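# Fill the carton's empty cell with a bottle

## Task

A single row of the carton is missing the bottle at its end. Pick up a bottle from the steel table, set it into that vacant cell, and open the gripper to release it once it is in place.

## Robot and tools

Robot: two arms, left_arm and right_arm, each ending in a two-finger gripper. The names are labels only; they do not match the left or right side of any image. Occasionally something may briefly pull on a held part or nudge a loose object. Nothing may leave the table, whether placed or knocked off; that counts as failure.

Frame: every pose is in one shared scene frame with its origin on the table surface midway between the arms. +x points out over the table, +z points up, and left_arm sits on the +y side. Positions are in metres; orientations are quaternions written w first (qw, qx, qy, qz). On the gripper itself, the fingers extend along its own +z axis and close along its own y axis. The reported end_effector_position is the point between the finger pads, roughly 1 cm back from the fingertips. Reported hand positions can be somewhat wrong, more so at long reach, and motions often finish a centimetre or more from the commanded pose, usually low.

Row format (shared by both motion tools): one flat list of 16 numbers covering both arms, even if only one moves: left_arm x, y, z, qw, qx, qy, qz, opening, then right_arm x, y, z, qw, qx, qy, qz, opening. x, y, z and the quaternion are an absolute target pose for that gripper in the scene frame, not an offset. Opening runs from -1 (closed) to +1 (fully open, 0.094 m). Optionally append 12 stiffness values from 0 to 1, left_arm's six joints then right_arm's six, in Joint positions order; each scales that joint's position gain and persists until changed.

execute_actions(actions): a list of up to 15 actions run in sequence. Each action is a table of up to 15 rows; each row lasts one control step (1/30 s), and if fewer than 15 rows are given the last one repeats to fill the 15 steps. An empty list just returns the current state and images. If any target lies more than 0.6 m from that gripper's current position along any of the gripper's own axes, that action is rejected for both arms; if the first action fails this check or any action is malformed, nothing runs at all. Every step, the commanded pose is clamped to within 70 mm and 16 degrees of the measured pose, so far targets take several actions; after an action the arm continues at most to its last clamped pose. To hold an orientation steady, repeat the same quaternion each row rather than copying the drifting reported one.

move(target, speed, blocking): target is one 16-number row as above (absolute poses plus openings). Each gripper follows a straight line toward its pose; both paths finish together, lasting 0.5 to 10 s, and stop short if more would be needed. Rotation takes the shorter direction. speed is the top path speed in m/s, 0.002 to 0.5, default 0.25 (rotation capped at twice that in rad/s). Paths ignore obstacles and the other arm; grippers lag, wander and may exceed speed, especially with a nearly straight arm. Openings are sent at the start. Faster contact hits harder, and aiming further past a contact presses harder. The result adds a "move:" line giving the ending (done, off_target, moving, held, fault) and any limits (paced = pose was clipped; held = a check blocked some steps, after which the arm may surge). If only one arm is named, the other finished normally. blocking=false returns after 0.5 s while motion continues; then call wait or stop before sending any other motion.

wait(seconds): 0 to 10; lets the simulation run with last commands held, returning early if a running move finishes.

stop(): brakes a running move; it needs stopping distance, more when fast. Fingers keep moving.

zoom_image(camera, region): enlarges part of a camera's latest image. region is [x0, y0, x1, y1] in pixels, origin top-left, at most 504 by 504. Cameras, all 504x504: cam_head_left, cam_head_right, cam_high, cam_low, cam_left_wrist, cam_right_wrist.

finished_scene(scene): pass the current scene number to end it once the bottle is seated and released; it cannot be undone and the result reports success. Replying without calling a tool also ends things.

Reading results: a state line per arm gives position and quaternion; "Hand target" is the pose the controller is currently steering to. grip_measured is finger opening on the command scale; the final Joint positions value is opening in metres (each gripper reads off by up to about 1 mm). Action calls also list end_effector_position at some steps, with HELD marking steps where an arm was held back. "pose unreachable" means the clearance check altered or blocked that arm's command. Joint limits (rad): waist -2.618 to 3.054, shoulder 0 to 3.142, elbow 0 to 3.142, wrist pitch -1.571 to 1.571, wrist yaw -1.571 to 1.571, wrist roll -2.094 to 2.094; elbows stop just before straight.

Gripping: to hold something, command an opening below grip_measured, about 0.03 below for a firm grip, less for a gentler one. Pads push about 50 to 62 N each, less on thin parts, with a brief spike at first contact.

Cautions: keep the arms from colliding or pressing on each other. For an idle arm, resend its last reported full pose and desired opening every call. A blocked arm keeps pushing until given a new command. Holding loads heats motors: MOTOR HOT from 75 °C, a 10 s stop at 90 °C, and at 100 °C the arm and gripper go limp and fall (OVER-TEMPERATURE FAULT). The simulation keeps running while you compose replies, holding your last command. Avoid drops, slips, slams and hard pushes; move smoothly and economically.

Each tool is called after "Request:" by a JSON object that holds its "api" and its "payload", one argument or row to a line.

## Session

I'll start by looking at the current state of the scene.

Request:
{"api": "execute_actions", "payload": {
  "actions": []
}}

Scene clock: 0.00 s.
left_arm: end_effector_position=(+0.5283, +0.0880, +0.2692) grip_measured=+1.000 end_effector_quat_wxyz=(+0.524, -0.108, +0.843, -0.059) | right_arm: end_effector_position=(+0.3584, -0.5783, +0.1548) grip_measured=+1.000 end_effector_quat_wxyz=(+0.102, +0.773, +0.543, +0.311)
Joint positions: left_arm=[-0.445  1.923  1.743 -0.313 -0.345 -0.419  0.094] | right_arm=[-0.784  1.735  1.424 -0.922 -0.588  1.205  0.094]
Joint velocities: left_arm=[-0.022  0.002 -0.012 -0.066  0.022 -0.037  0.   ] | right_arm=[-0.002  0.002 -0.007  0.007  0.081  0.11   0.   ]
Motor temperatures (°C, as the motors report them): left_arm=[23 23 22 24 22 25] | right_arm=[24 22 24 24 24 24]
Hand target (left_arm): +0.527, +0.089, +0.266; +0.518, -0.107, +0.847, -0.054
Hand target (right_arm): +0.359, -0.578, +0.159; +0.106, +0.771, +0.545, +0.313
Joint stiffness scale: left_arm=[1. 1. 1. 1. 1. 1.] | right_arm=[1. 1. 1. 1. 1. 1.]

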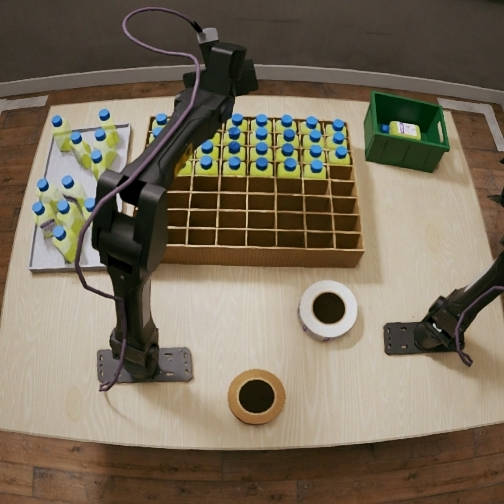

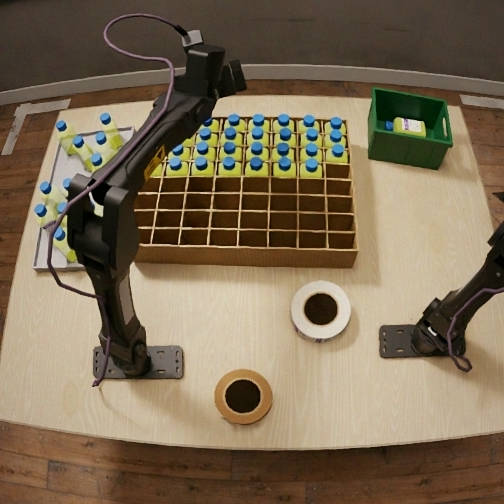

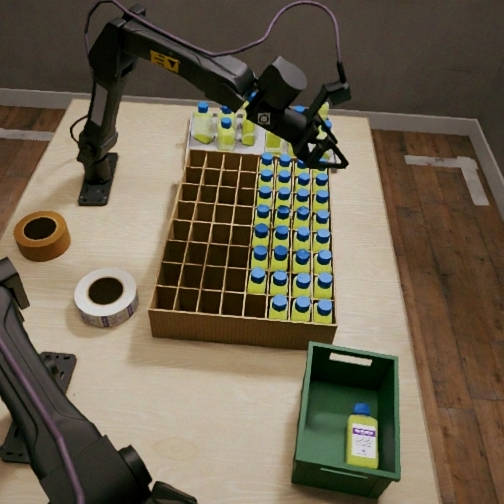

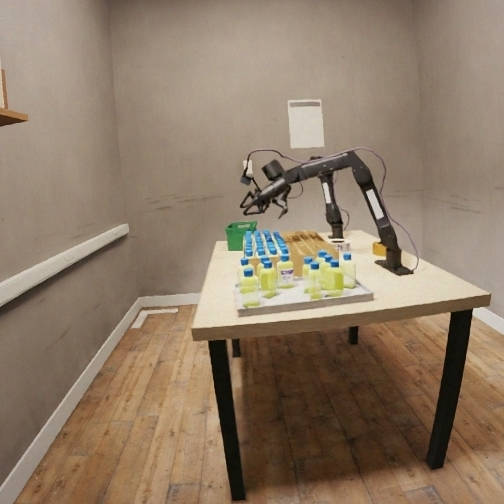

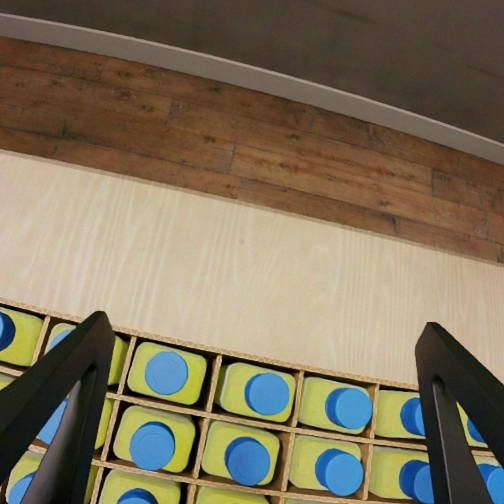

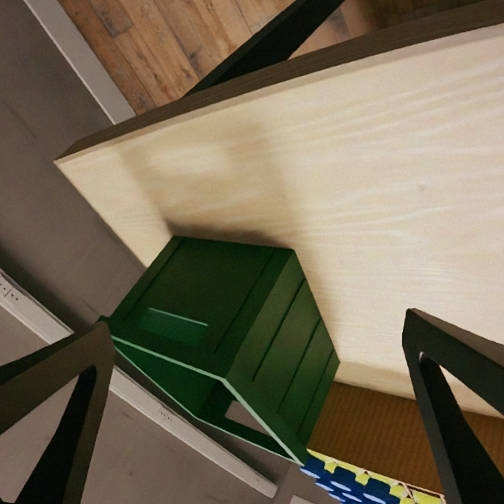

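Request:
{"api": "zoom_image", "payload": {
  "camera": "cam_head_left",
  "region": [0, 80, 252, 290]
}}

Request:
{"api": "zoom_image", "payload": {
  "camera": "cam_head_left",
  "region": [130, 90, 380, 280]
}}

Request:
{"api": "zoom_image", "payload": {
  "camera": "cam_high",
  "region": [140, 80, 360, 360]
}}

Request:
{"api": "zoom_image", "payload": {
  "camera": "cam_low",
  "region": [200, 200, 420, 330]
}}

Region (0, 80, 252, 290) of cam_head_left's 504x504 image, scaled by 2.000, with more detail than that image has.

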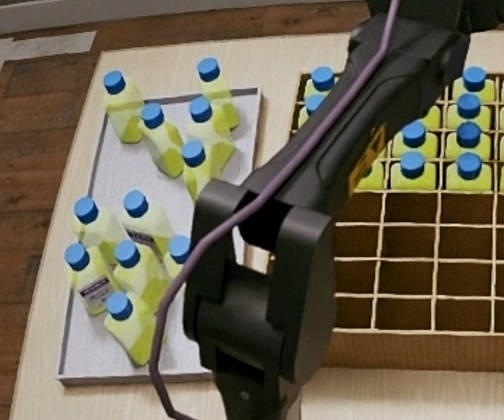

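Region (130, 90, 380, 280) of cam_head_left's 504x504 image, scaled by 2.016, with more detail than that image has; it fills the top 383 rows of this view, and the rest is white.

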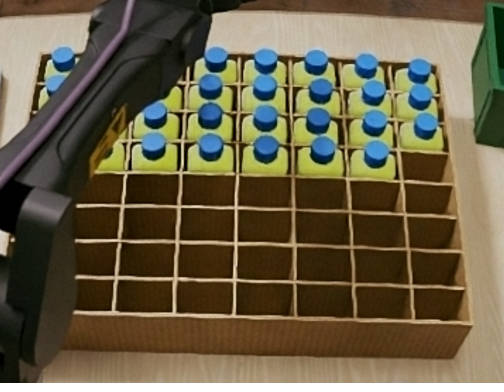

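Region (140, 80, 360, 360) of cam_high's 504x504 image, scaled by 1.800, with more detail than that image has; it fills the left 396 columns of this view, and the rest is white.

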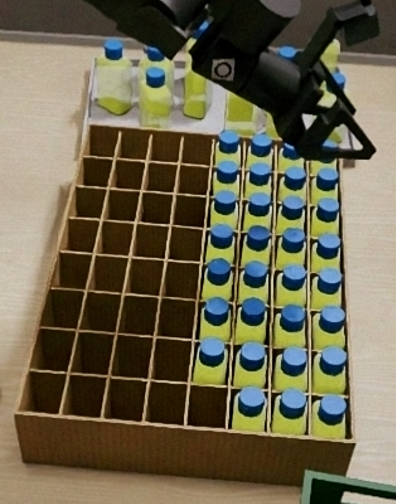

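Region (200, 200, 420, 330) of cam_low's 504x504 image, scaled by 2.291, with more detail than that image has; it fills the top 298 rows of this view, and the rest is white.

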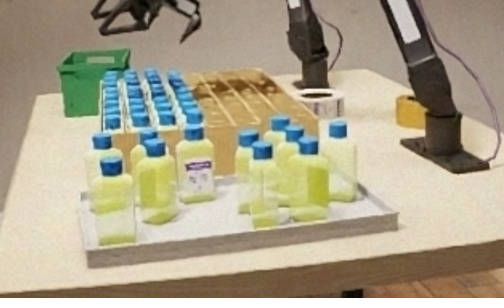

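Request:
{"api": "move", "payload": {
  "target": [0.35, 0.42, 0.32, 0, 0, 1, 0, 1, 0.42, -0.15, 0.32, 0, 0, 1, 0, 1],
  "speed": 0.3
}}

Scene clock: 7.70 s.
left_arm: end_effector_position=(+0.3512, +0.4220, +0.3167) grip_measured=+1.000 end_effector_quat_wxyz=(+0.226, -0.008, +0.968, +0.108) | right_arm: end_effector_position=(+0.4174, -0.1473, +0.3193) grip_measured=+1.000 end_effector_quat_wxyz=(+0.221, +0.022, +0.960, +0.169)
Joint positions: left_arm=[ 0.374  1.93   2.42  -1.556 -0.003  0.431  0.094] | right_arm=[ 0.496  2.05   2.586 -1.548 -0.086  0.537  0.094]
Joint velocities: left_arm=[-0.002  0.007  0.002 -0.007  0.081  0.081  0.   ] | right_arm=[0.012 0.002 0.007 0.022 0.022 0.007 0.   ]
Motor temperatures (°C, as the motors report them): left_arm=[23 25 22 25 22 25] | right_arm=[24 23 25 24 24 24]
Hand target (left_arm): +0.345, +0.417, +0.315; +0.214, -0.002, +0.971, +0.107
Hand target (right_arm): +0.418, -0.146, +0.319; +0.224, +0.015, +0.961, +0.161
Off the commanded pose (left_arm): 0.004 m, 29 deg; orientation clipped at the last step of the last action.
Off the commanded pose (right_arm): 0.004 m, 32 deg; orientation clipped at the last step of the last action.
Joint stiffness scale: left_arm=[1. 1. 1. 1. 1. 1.] | right_arm=[1. 1. 1. 1. 1. 1.]
joint sent to its limit (left arm) — the command would take joint 4 (wrist pitch) past its lower limit, so that joint was sent only as far as its limit.
joint sent to its limit (right arm) — the command would take joint 4 (wrist pitch) past its lower limit, so that joint was sent only as far as its limit.
move: off_target (left_arm, right_arm); limits=paced

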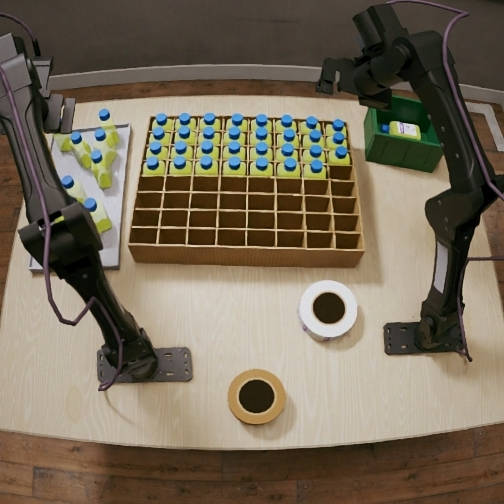

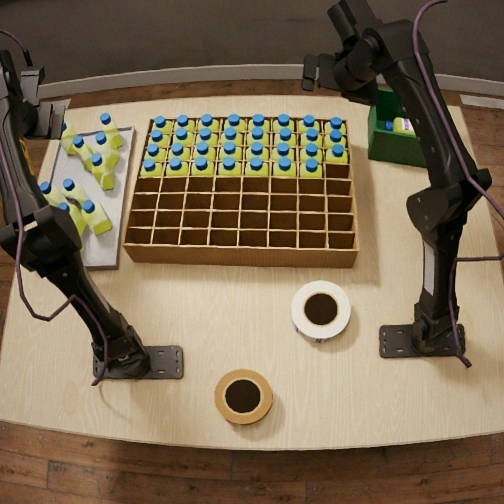

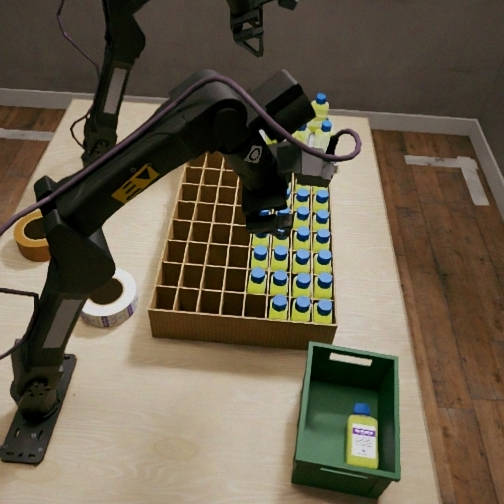

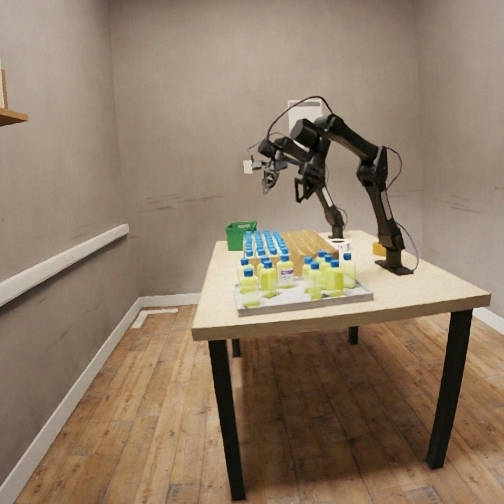

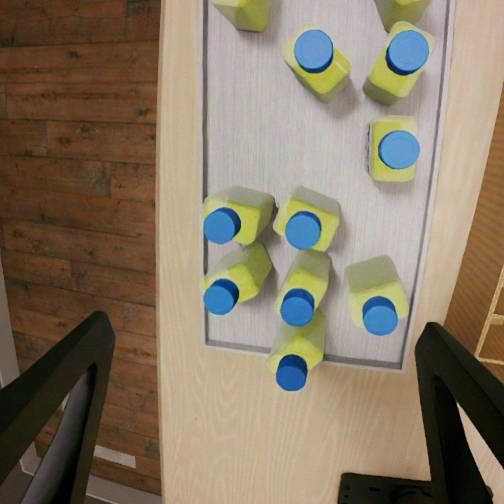

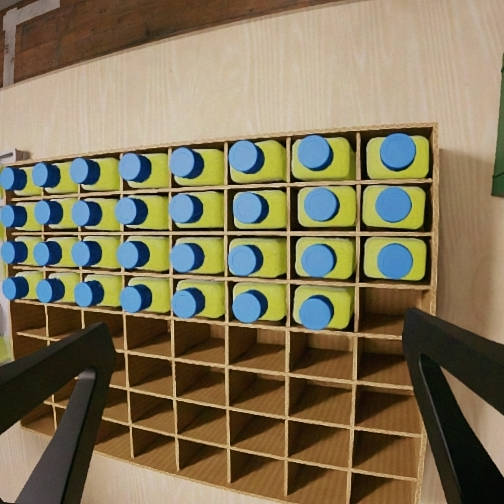

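Request:
{"api": "move", "payload": {
  "target": [0.38, 0.38, 0.21, 0, 0, 1, 0, 1, 0.44, -0.2, 0.21, 0, 0, 1, 0, 1],
  "speed": 0.25
}}

Scene clock: 18.90 s.
left_arm: end_effector_position=(+0.3848, +0.3887, +0.2173) grip_measured=+1.000 end_effector_quat_wxyz=(+0.110, +0.000, +0.993, +0.045) | right_arm: end_effector_position=(+0.4441, -0.1934, +0.2146) grip_measured=+1.000 end_effector_quat_wxyz=(+0.121, +0.005, +0.991, +0.057)
Joint positions: left_arm=[ 0.269  2.108  2.334 -1.559 -0.011  0.345  0.094] | right_arm=[ 0.407  2.17   2.415 -1.549 -0.016  0.388  0.094]
Joint velocities: left_arm=[-0.012 -0.012  0.002 -0.007 -0.066 -0.022  0.   ] | right_arm=[ 0.012  0.002 -0.007 -0.051  0.022 -0.007  0.   ]
Motor temperatures (°C, as the motors report them): left_arm=[23 26 22 25 22 25] | right_arm=[24 25 25 25 24 24]
Hand target (left_arm): +0.383, +0.382, +0.210; +0.095, +0.002, +0.995, +0.034
Hand target (right_arm): +0.442, -0.199, +0.208; +0.110, +0.003, +0.993, +0.044
Off the commanded pose (left_arm): 0.012 m, 14 deg.
Off the commanded pose (right_arm): 0.009 m, 15 deg.
Joint stiffness scale: left_arm=[1. 1. 1. 1. 1. 1.] | right_arm=[1. 1. 1. 1. 1. 1.]
joint sent to its limit (left arm) — the command would take joint 4 (wrist pitch) past its lower limit, so that joint was sent only as far as its limit.
joint sent to its limit (right arm) — the command would take joint 4 (wrist pitch) past its lower limit, so that joint was sent only as far as its limit.
move: off_target (left_arm, right_arm); limits=paced

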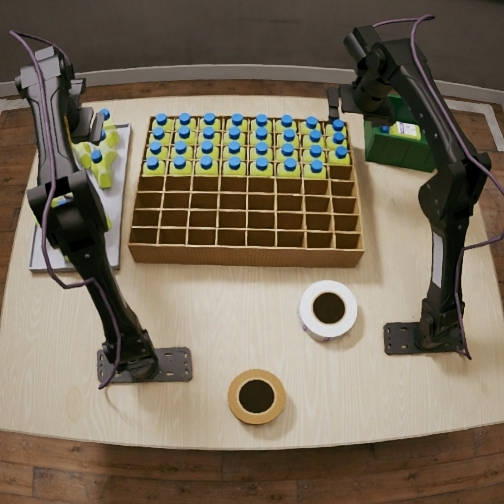

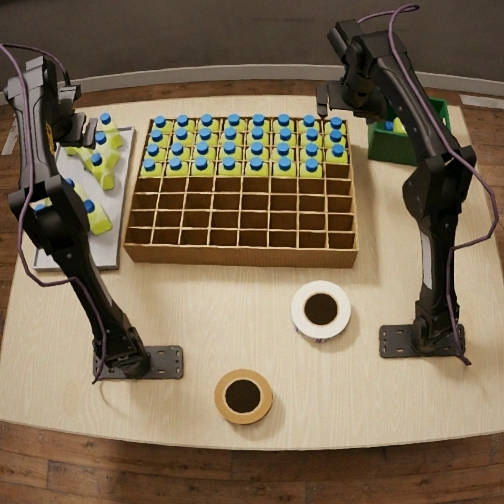

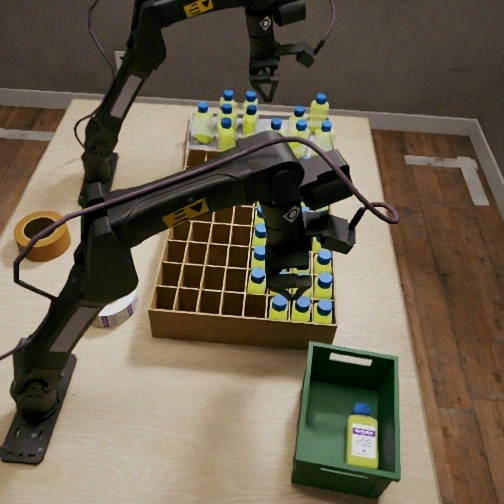

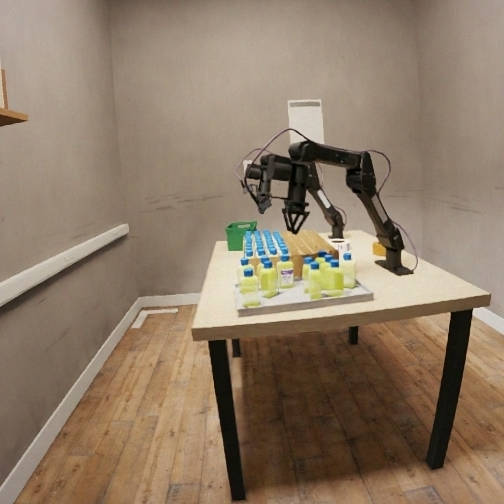

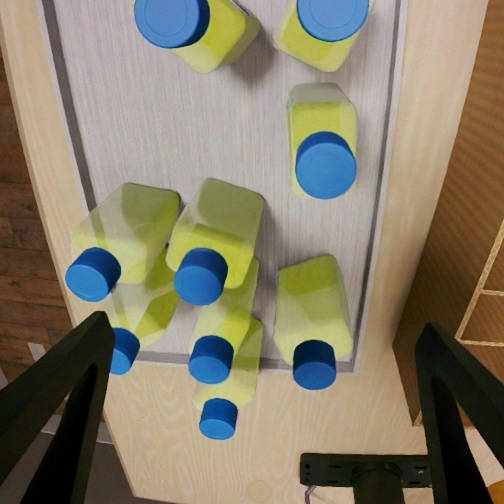

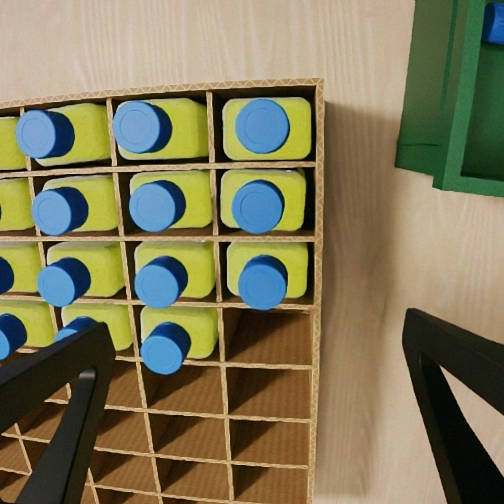

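Request:
{"api": "move", "payload": {
  "target": [0.41, 0.37, 0.165, 0, 0, 1, 0, 1, 0.365, -0.19, 0.22, 0.156, 0, 0.988, 0, 1],
  "speed": 0.2
}}

Scene clock: 24.33 s.
left_arm: end_effector_position=(+0.4079, +0.3760, +0.1626) grip_measured=+1.000 end_effector_quat_wxyz=(+0.058, -0.001, +0.998, +0.023) | right_arm: end_effector_position=(+0.3645, -0.1871, +0.2151) grip_measured=+1.000 end_effector_quat_wxyz=(+0.141, -0.004, +0.990, +0.003)
Joint positions: left_arm=[ 0.226  2.267  2.383 -1.562 -0.01   0.299  0.094] | right_arm=[ 0.568  1.83   1.915 -1.407  0.136  0.513  0.094]
Joint velocities: left_arm=[ 0.012  0.012  0.017  0.022  0.022 -0.022  0.   ] | right_arm=[ 0.007 -0.017 -0.017  0.007 -0.022  0.007  0.   ]
Motor temperatures (°C, as the motors report them): left_arm=[23 26 23 25 22 25] | right_arm=[24 26 25 25 24 24]
Hand target (left_arm): +0.411, +0.371, +0.165; +0.061, +0.001, +0.998, +0.018
Hand target (right_arm): +0.365, -0.189, +0.219; +0.154, +0.000, +0.988, +0.002
Off the commanded pose (left_arm): 0.007 m, 7 deg.
Off the commanded pose (right_arm): 0.006 m, 2 deg.
Joint stiffness scale: left_arm=[1. 1. 1. 1. 1. 1.] | right_arm=[1. 1. 1. 1. 1. 1.]
joint sent to its limit (left arm) — the command would take joint 4 (wrist pitch) past its lower limit, so that joint was sent only as far as its limit.
move: off_target (left_arm)

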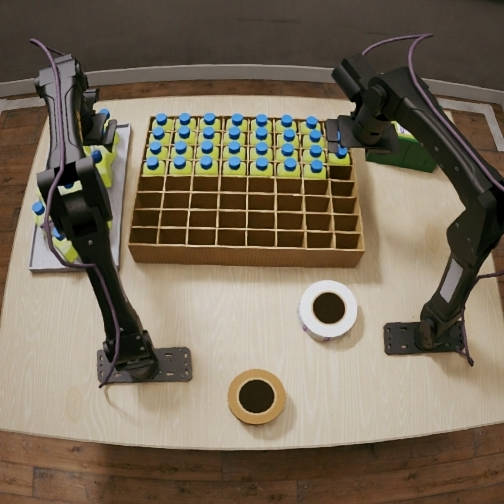

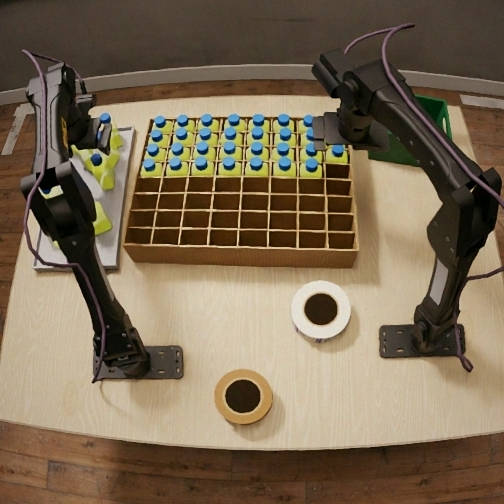

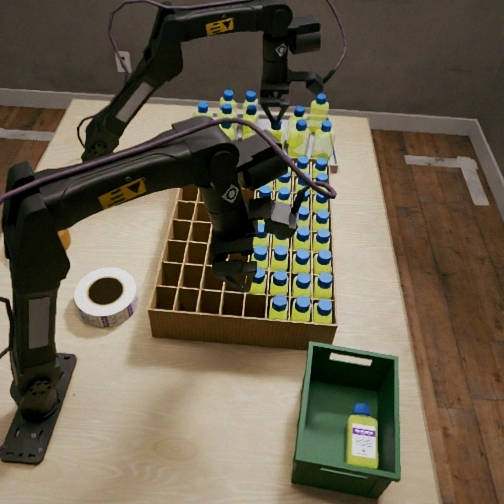

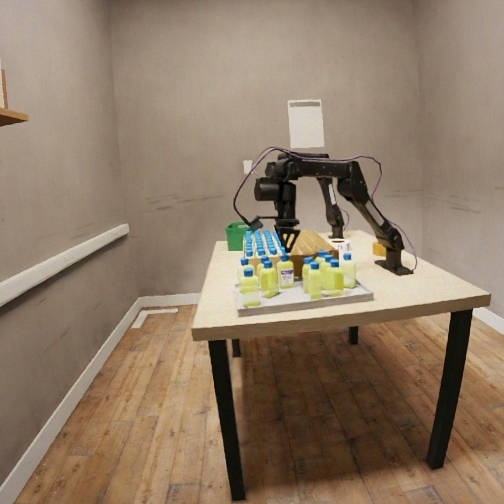

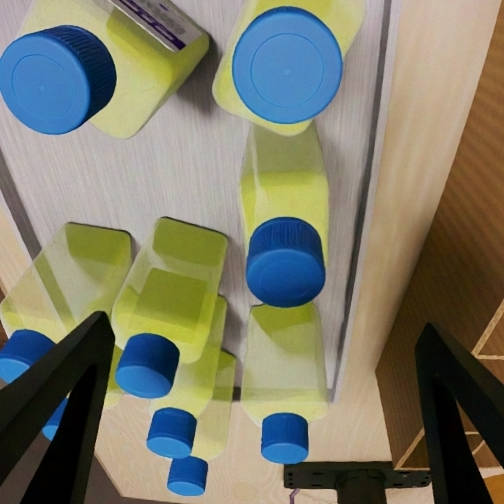

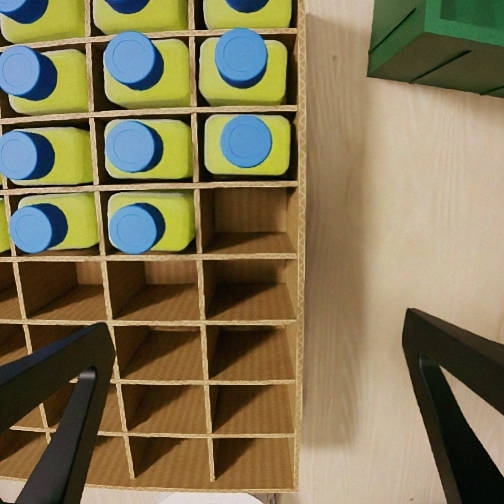

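Request:
{"api": "move", "payload": {
  "target": [0.40, 0.366, 0.135, 0, 0, 1, 0, 1, 0.365, -0.19, 0.22, 0.156, 0, 0.988, 0, 1],
  "speed": 0.1
}}

Scene clock: 26.60 s.
left_arm: end_effector_position=(+0.4030, +0.3745, +0.1430) grip_measured=+1.000 end_effector_quat_wxyz=(+0.030, -0.003, +0.999, +0.014) | right_arm: end_effector_position=(+0.3653, -0.1878, +0.2153) grip_measured=+1.000 end_effector_quat_wxyz=(+0.143, -0.003, +0.990, +0.001)
Joint positions: left_arm=[ 0.226  2.292  2.349 -1.563 -0.01   0.295  0.094] | right_arm=[ 0.568  1.83   1.915 -1.406  0.142  0.514  0.094]
Joint velocities: left_arm=[-0.017 -0.007 -0.012  0.007  0.007  0.022  0.   ] | right_arm=[-0.002 -0.002  0.002  0.007  0.022  0.022  0.   ]
Motor temperatures (°C, as the motors report them): left_arm=[23 27 23 25 22 25] | right_arm=[24 26 25 25 24 24]
Hand target (left_arm): +0.400, +0.366, +0.135; +0.014, +0.001, +1.000, +0.004
Hand target (right_arm): +0.365, -0.190, +0.220; +0.156, -0.000, +0.988, +0.000
Off the commanded pose (left_arm): 0.012 m, 4 deg.
Off the commanded pose (right_arm): 0.005 m, 2 deg.
Joint stiffness scale: left_arm=[1. 1. 1. 1. 1. 1.] | right_arm=[1. 1. 1. 1. 1. 1.]
joint sent to its limit (left arm) — the command would take joint 4 (wrist pitch) past its lower limit, so that joint was sent only as far as its limit.
move: off_target (left_arm)

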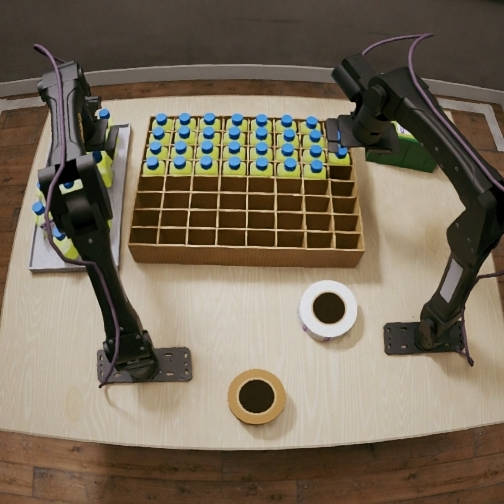

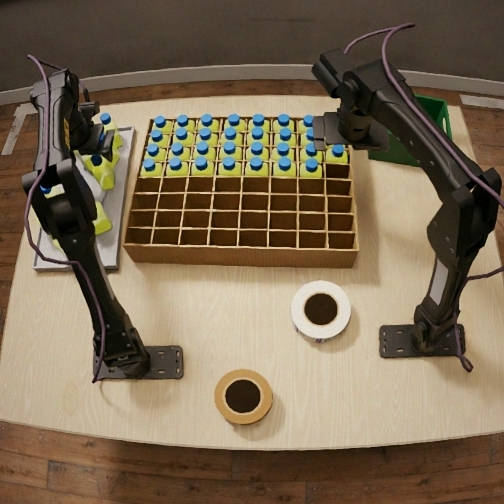

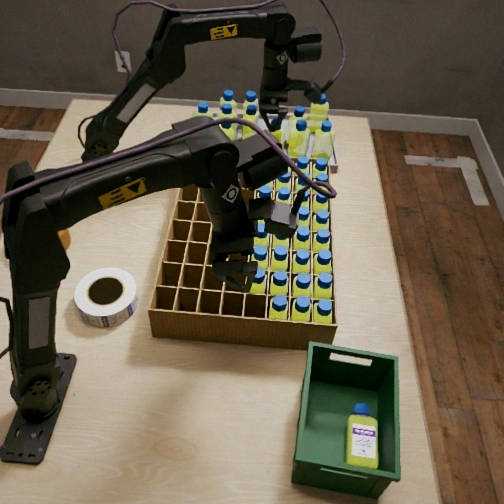

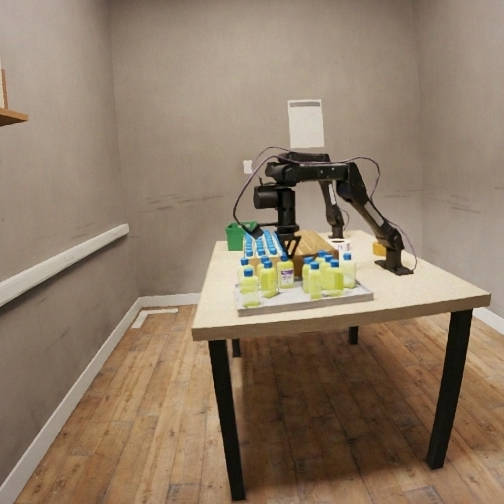

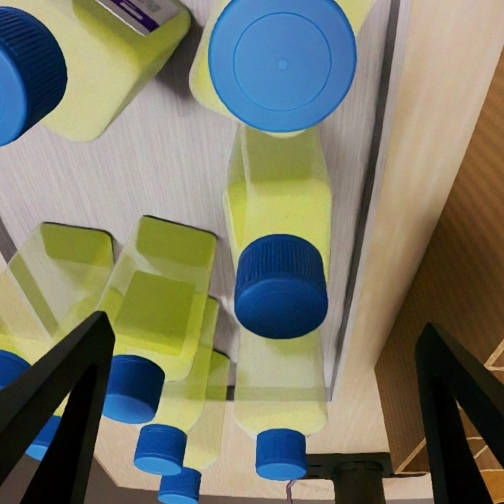

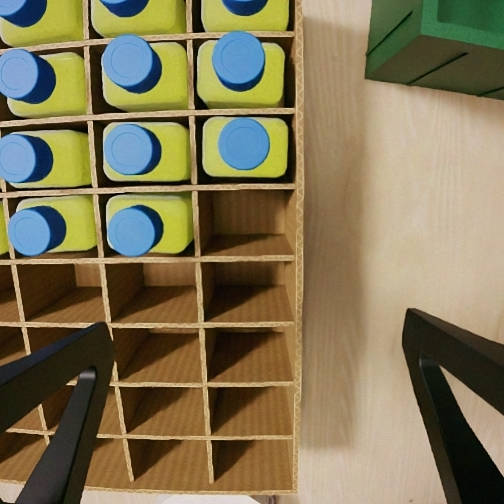

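Request:
{"api": "move", "payload": {
  "target": [0.40, 0.36, 0.115, 0, 0, 1, 0, 1, 0.365, -0.19, 0.22, 0.156, 0, 0.988, 0, 1],
  "speed": 0.06
}}

Scene clock: 28.57 s.
left_arm: end_effector_position=(+0.3995, +0.3660, +0.1267) grip_measured=+1.000 end_effector_quat_wxyz=(+0.010, -0.001, +1.000, +0.008) | right_arm: end_effector_position=(+0.3653, -0.1878, +0.2153) grip_measured=+1.000 end_effector_quat_wxyz=(+0.143, -0.003, +0.990, +0.001)
Joint positions: left_arm=[ 0.21   2.292  2.284 -1.539 -0.009  0.282  0.094] | right_arm=[ 0.568  1.83   1.915 -1.406  0.143  0.514  0.094]
Joint velocities: left_arm=[-0.002  0.012  0.002 -0.007  0.037 -0.051  0.   ] | right_arm=[ 0.007 -0.007  0.007 -0.022 -0.037 -0.095  0.   ]
Motor temperatures (°C, as the motors report them): left_arm=[23 27 23 25 22 25] | right_arm=[24 26 25 25 24 24]
Hand target (left_arm): +0.401, +0.360, +0.115; +0.000, +0.000, +1.000, -0.000
Hand target (right_arm): +0.365, -0.190, +0.220; +0.156, -0.000, +0.988, +0.000
Off the commanded pose (left_arm): 0.013 m, 1 deg.
Off the commanded pose (right_arm): 0.005 m, 2 deg.
Joint stiffness scale: left_arm=[1. 1. 1. 1. 1. 1.] | right_arm=[1. 1. 1. 1. 1. 1.]
move: off_target (left_arm)

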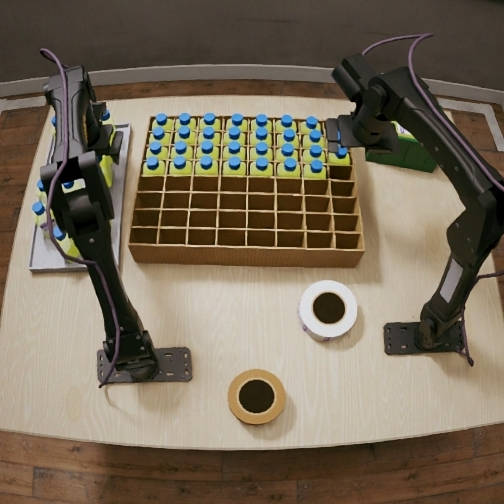

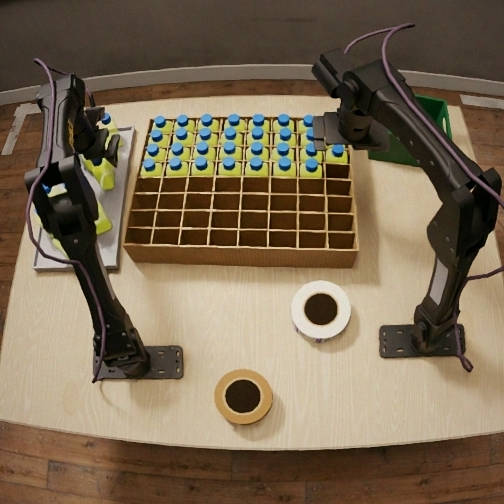

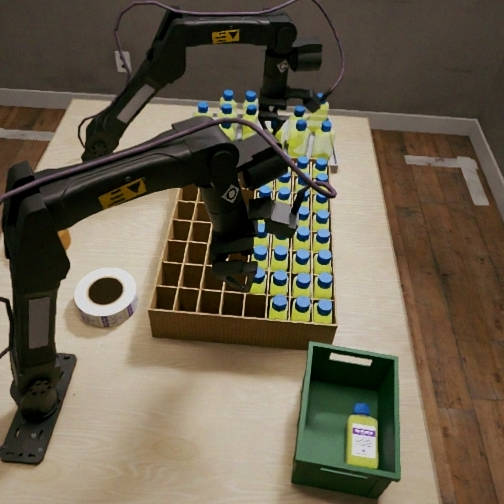

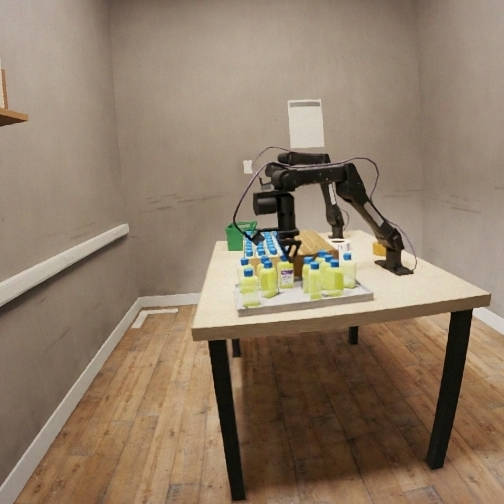

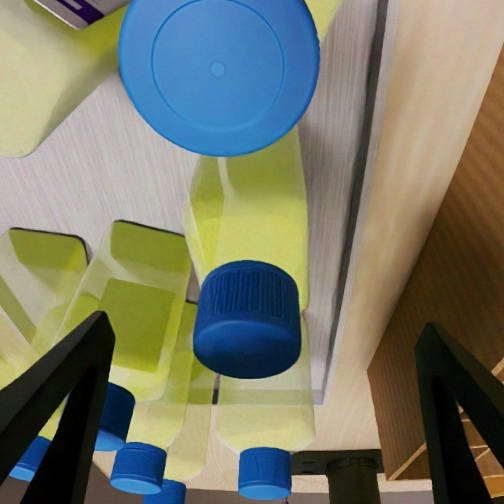

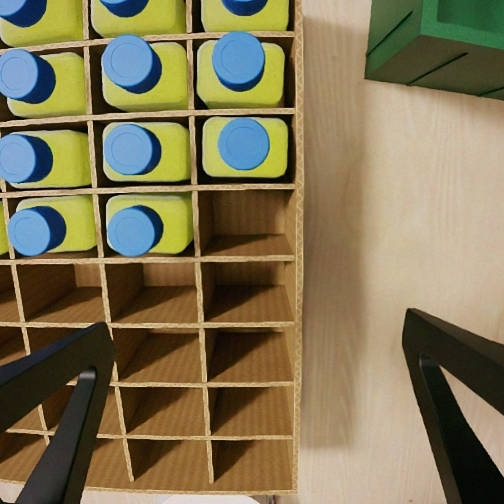

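Request:
{"api": "move", "payload": {
  "target": [0.40, 0.363, 0.108, 0, 0, 1, 0, 1, 0.365, -0.19, 0.22, 0.156, 0, 0.988, 0, 1],
  "speed": 0.05
}}

Scene clock: 30.30 s.
left_arm: end_effector_position=(+0.3999, +0.3661, +0.1181) grip_measured=+1.000 end_effector_quat_wxyz=(+0.008, -0.002, +1.000, +0.007) | right_arm: end_effector_position=(+0.3654, -0.1878, +0.2154) grip_measured=+1.000 end_effector_quat_wxyz=(+0.143, -0.003, +0.990, +0.001)
Joint positions: left_arm=[ 0.21   2.292  2.249 -1.51  -0.009  0.281  0.094] | right_arm=[ 0.568  1.83   1.915 -1.406  0.143  0.514  0.094]
Joint velocities: left_arm=[-0.002  0.007  0.002 -0.037 -0.007 -0.007  0.   ] | right_arm=[ 0.017 -0.007 -0.002 -0.037  0.037  0.066  0.   ]
Motor temperatures (°C, as the motors report them): left_arm=[23 27 23 25 22 25] | right_arm=[24 26 25 25 24 24]
Hand target (left_arm): +0.400, +0.363, +0.108; -0.000, +0.000, +1.000, -0.000
Hand target (right_arm): +0.365, -0.190, +0.220; +0.156, -0.000, +0.988, +0.000
Off the commanded pose (left_arm): 0.011 m, 1 deg.
Off the commanded pose (right_arm): 0.005 m, 2 deg.
Joint stiffness scale: left_arm=[1. 1. 1. 1. 1. 1.] | right_arm=[1. 1. 1. 1. 1. 1.]
move: off_target (left_arm)

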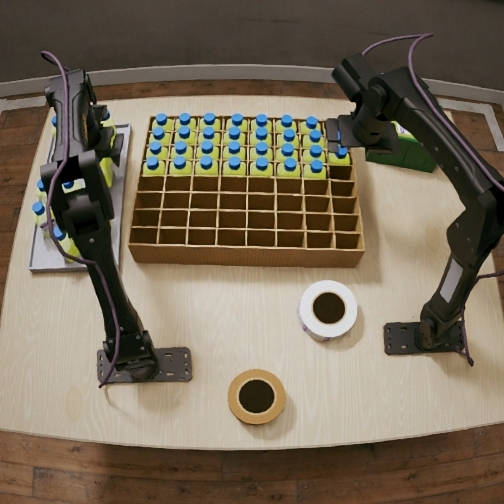

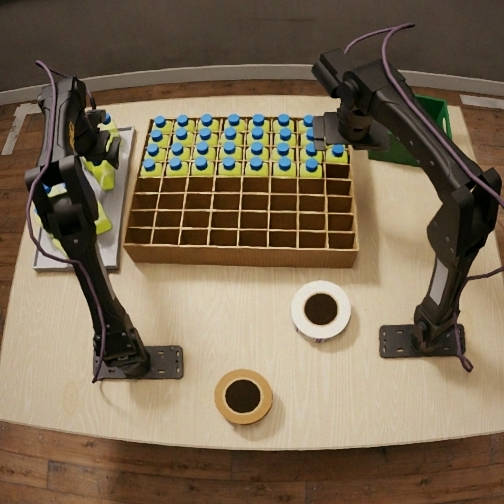

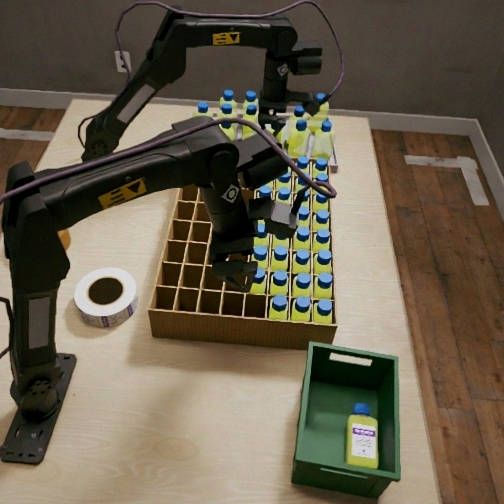

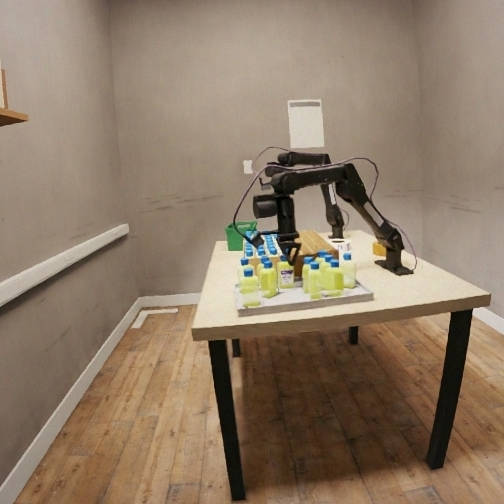

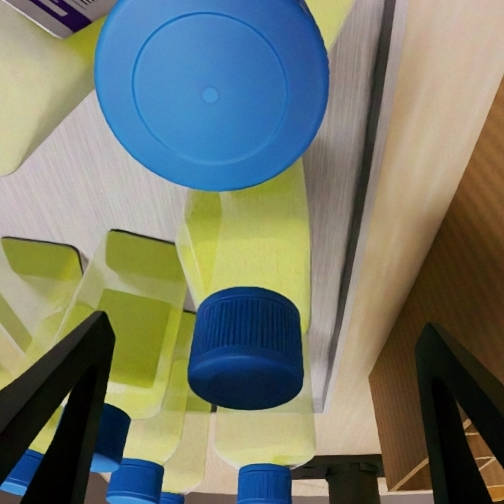

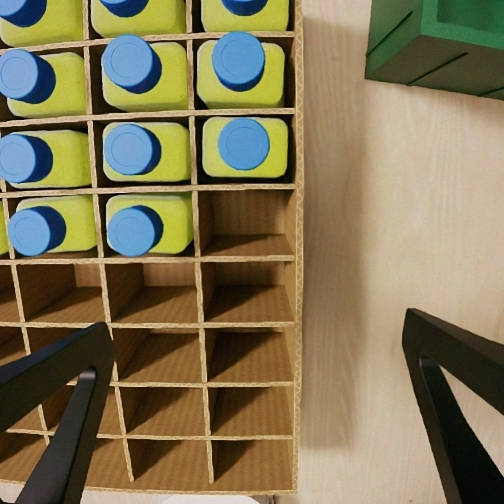

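Request:
{"api": "move", "payload": {
  "target": [0.40, 0.363, 0.108, 0, 0, 1, 0, -0.45, 0.365, -0.19, 0.22, 0.156, 0, 0.988, 0, 1],
  "speed": 0.05
}}

Scene clock: 31.27 s.
left_arm: end_effector_position=(+0.4005, +0.3665, +0.1181) grip_measured=-0.443 end_effector_quat_wxyz=(+0.009, -0.001, +1.000, +0.008) | right_arm: end_effector_position=(+0.3654, -0.1878, +0.2154) grip_measured=+1.000 end_effector_quat_wxyz=(+0.143, -0.003, +0.990, +0.001)
Joint positions: left_arm=[ 0.21   2.292  2.249 -1.507 -0.01   0.282  0.026] | right_arm=[ 0.568  1.83   1.915 -1.406  0.143  0.514  0.094]
Joint velocities: left_arm=[-0.012 -0.017  0.007  0.022 -0.037 -0.051  0.001] | right_arm=[-0.022 -0.007 -0.012  0.051  0.037 -0.037  0.   ]
Motor temperatures (°C, as the motors report them): left_arm=[23 27 23 25 22 25] | right_arm=[24 26 25 25 24 24]
Hand target (left_arm): +0.400, +0.363, +0.108; -0.000, +0.000, +1.000, +0.000
Hand target (right_arm): +0.365, -0.190, +0.220; +0.156, -0.000, +0.988, +0.000
Off the commanded pose (left_arm): 0.011 m, 1 deg.
Off the commanded pose (right_arm): 0.005 m, 2 deg.
Joint stiffness scale: left_arm=[1. 1. 1. 1. 1. 1.] | right_arm=[1. 1. 1. 1. 1. 1.]
move: off_target (left_arm)

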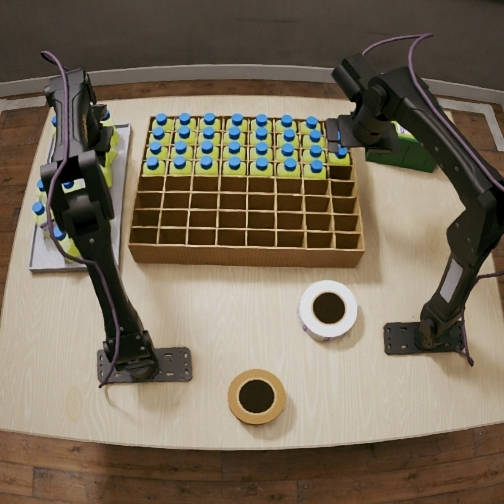

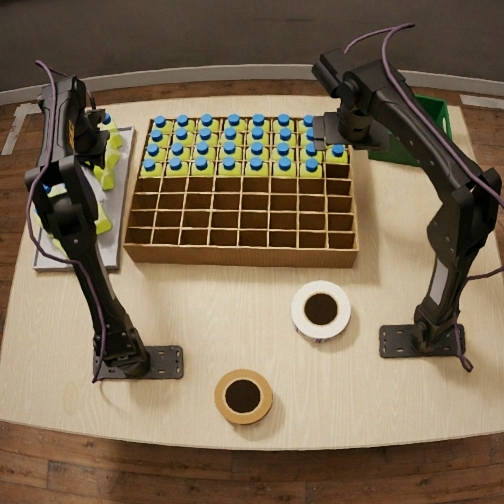

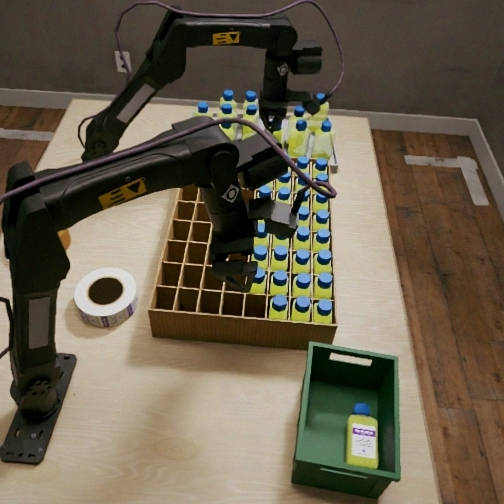

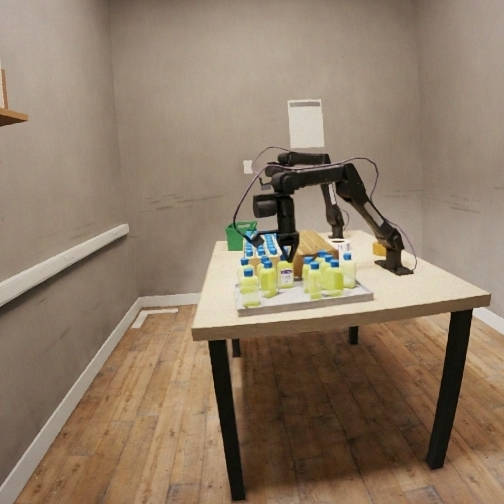

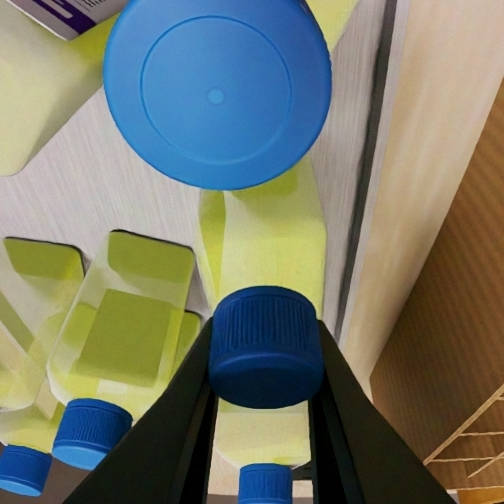

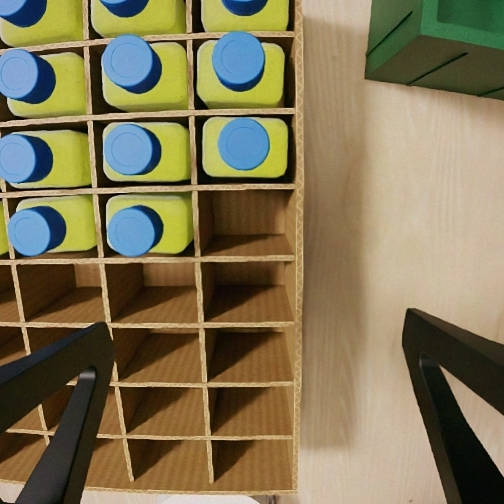

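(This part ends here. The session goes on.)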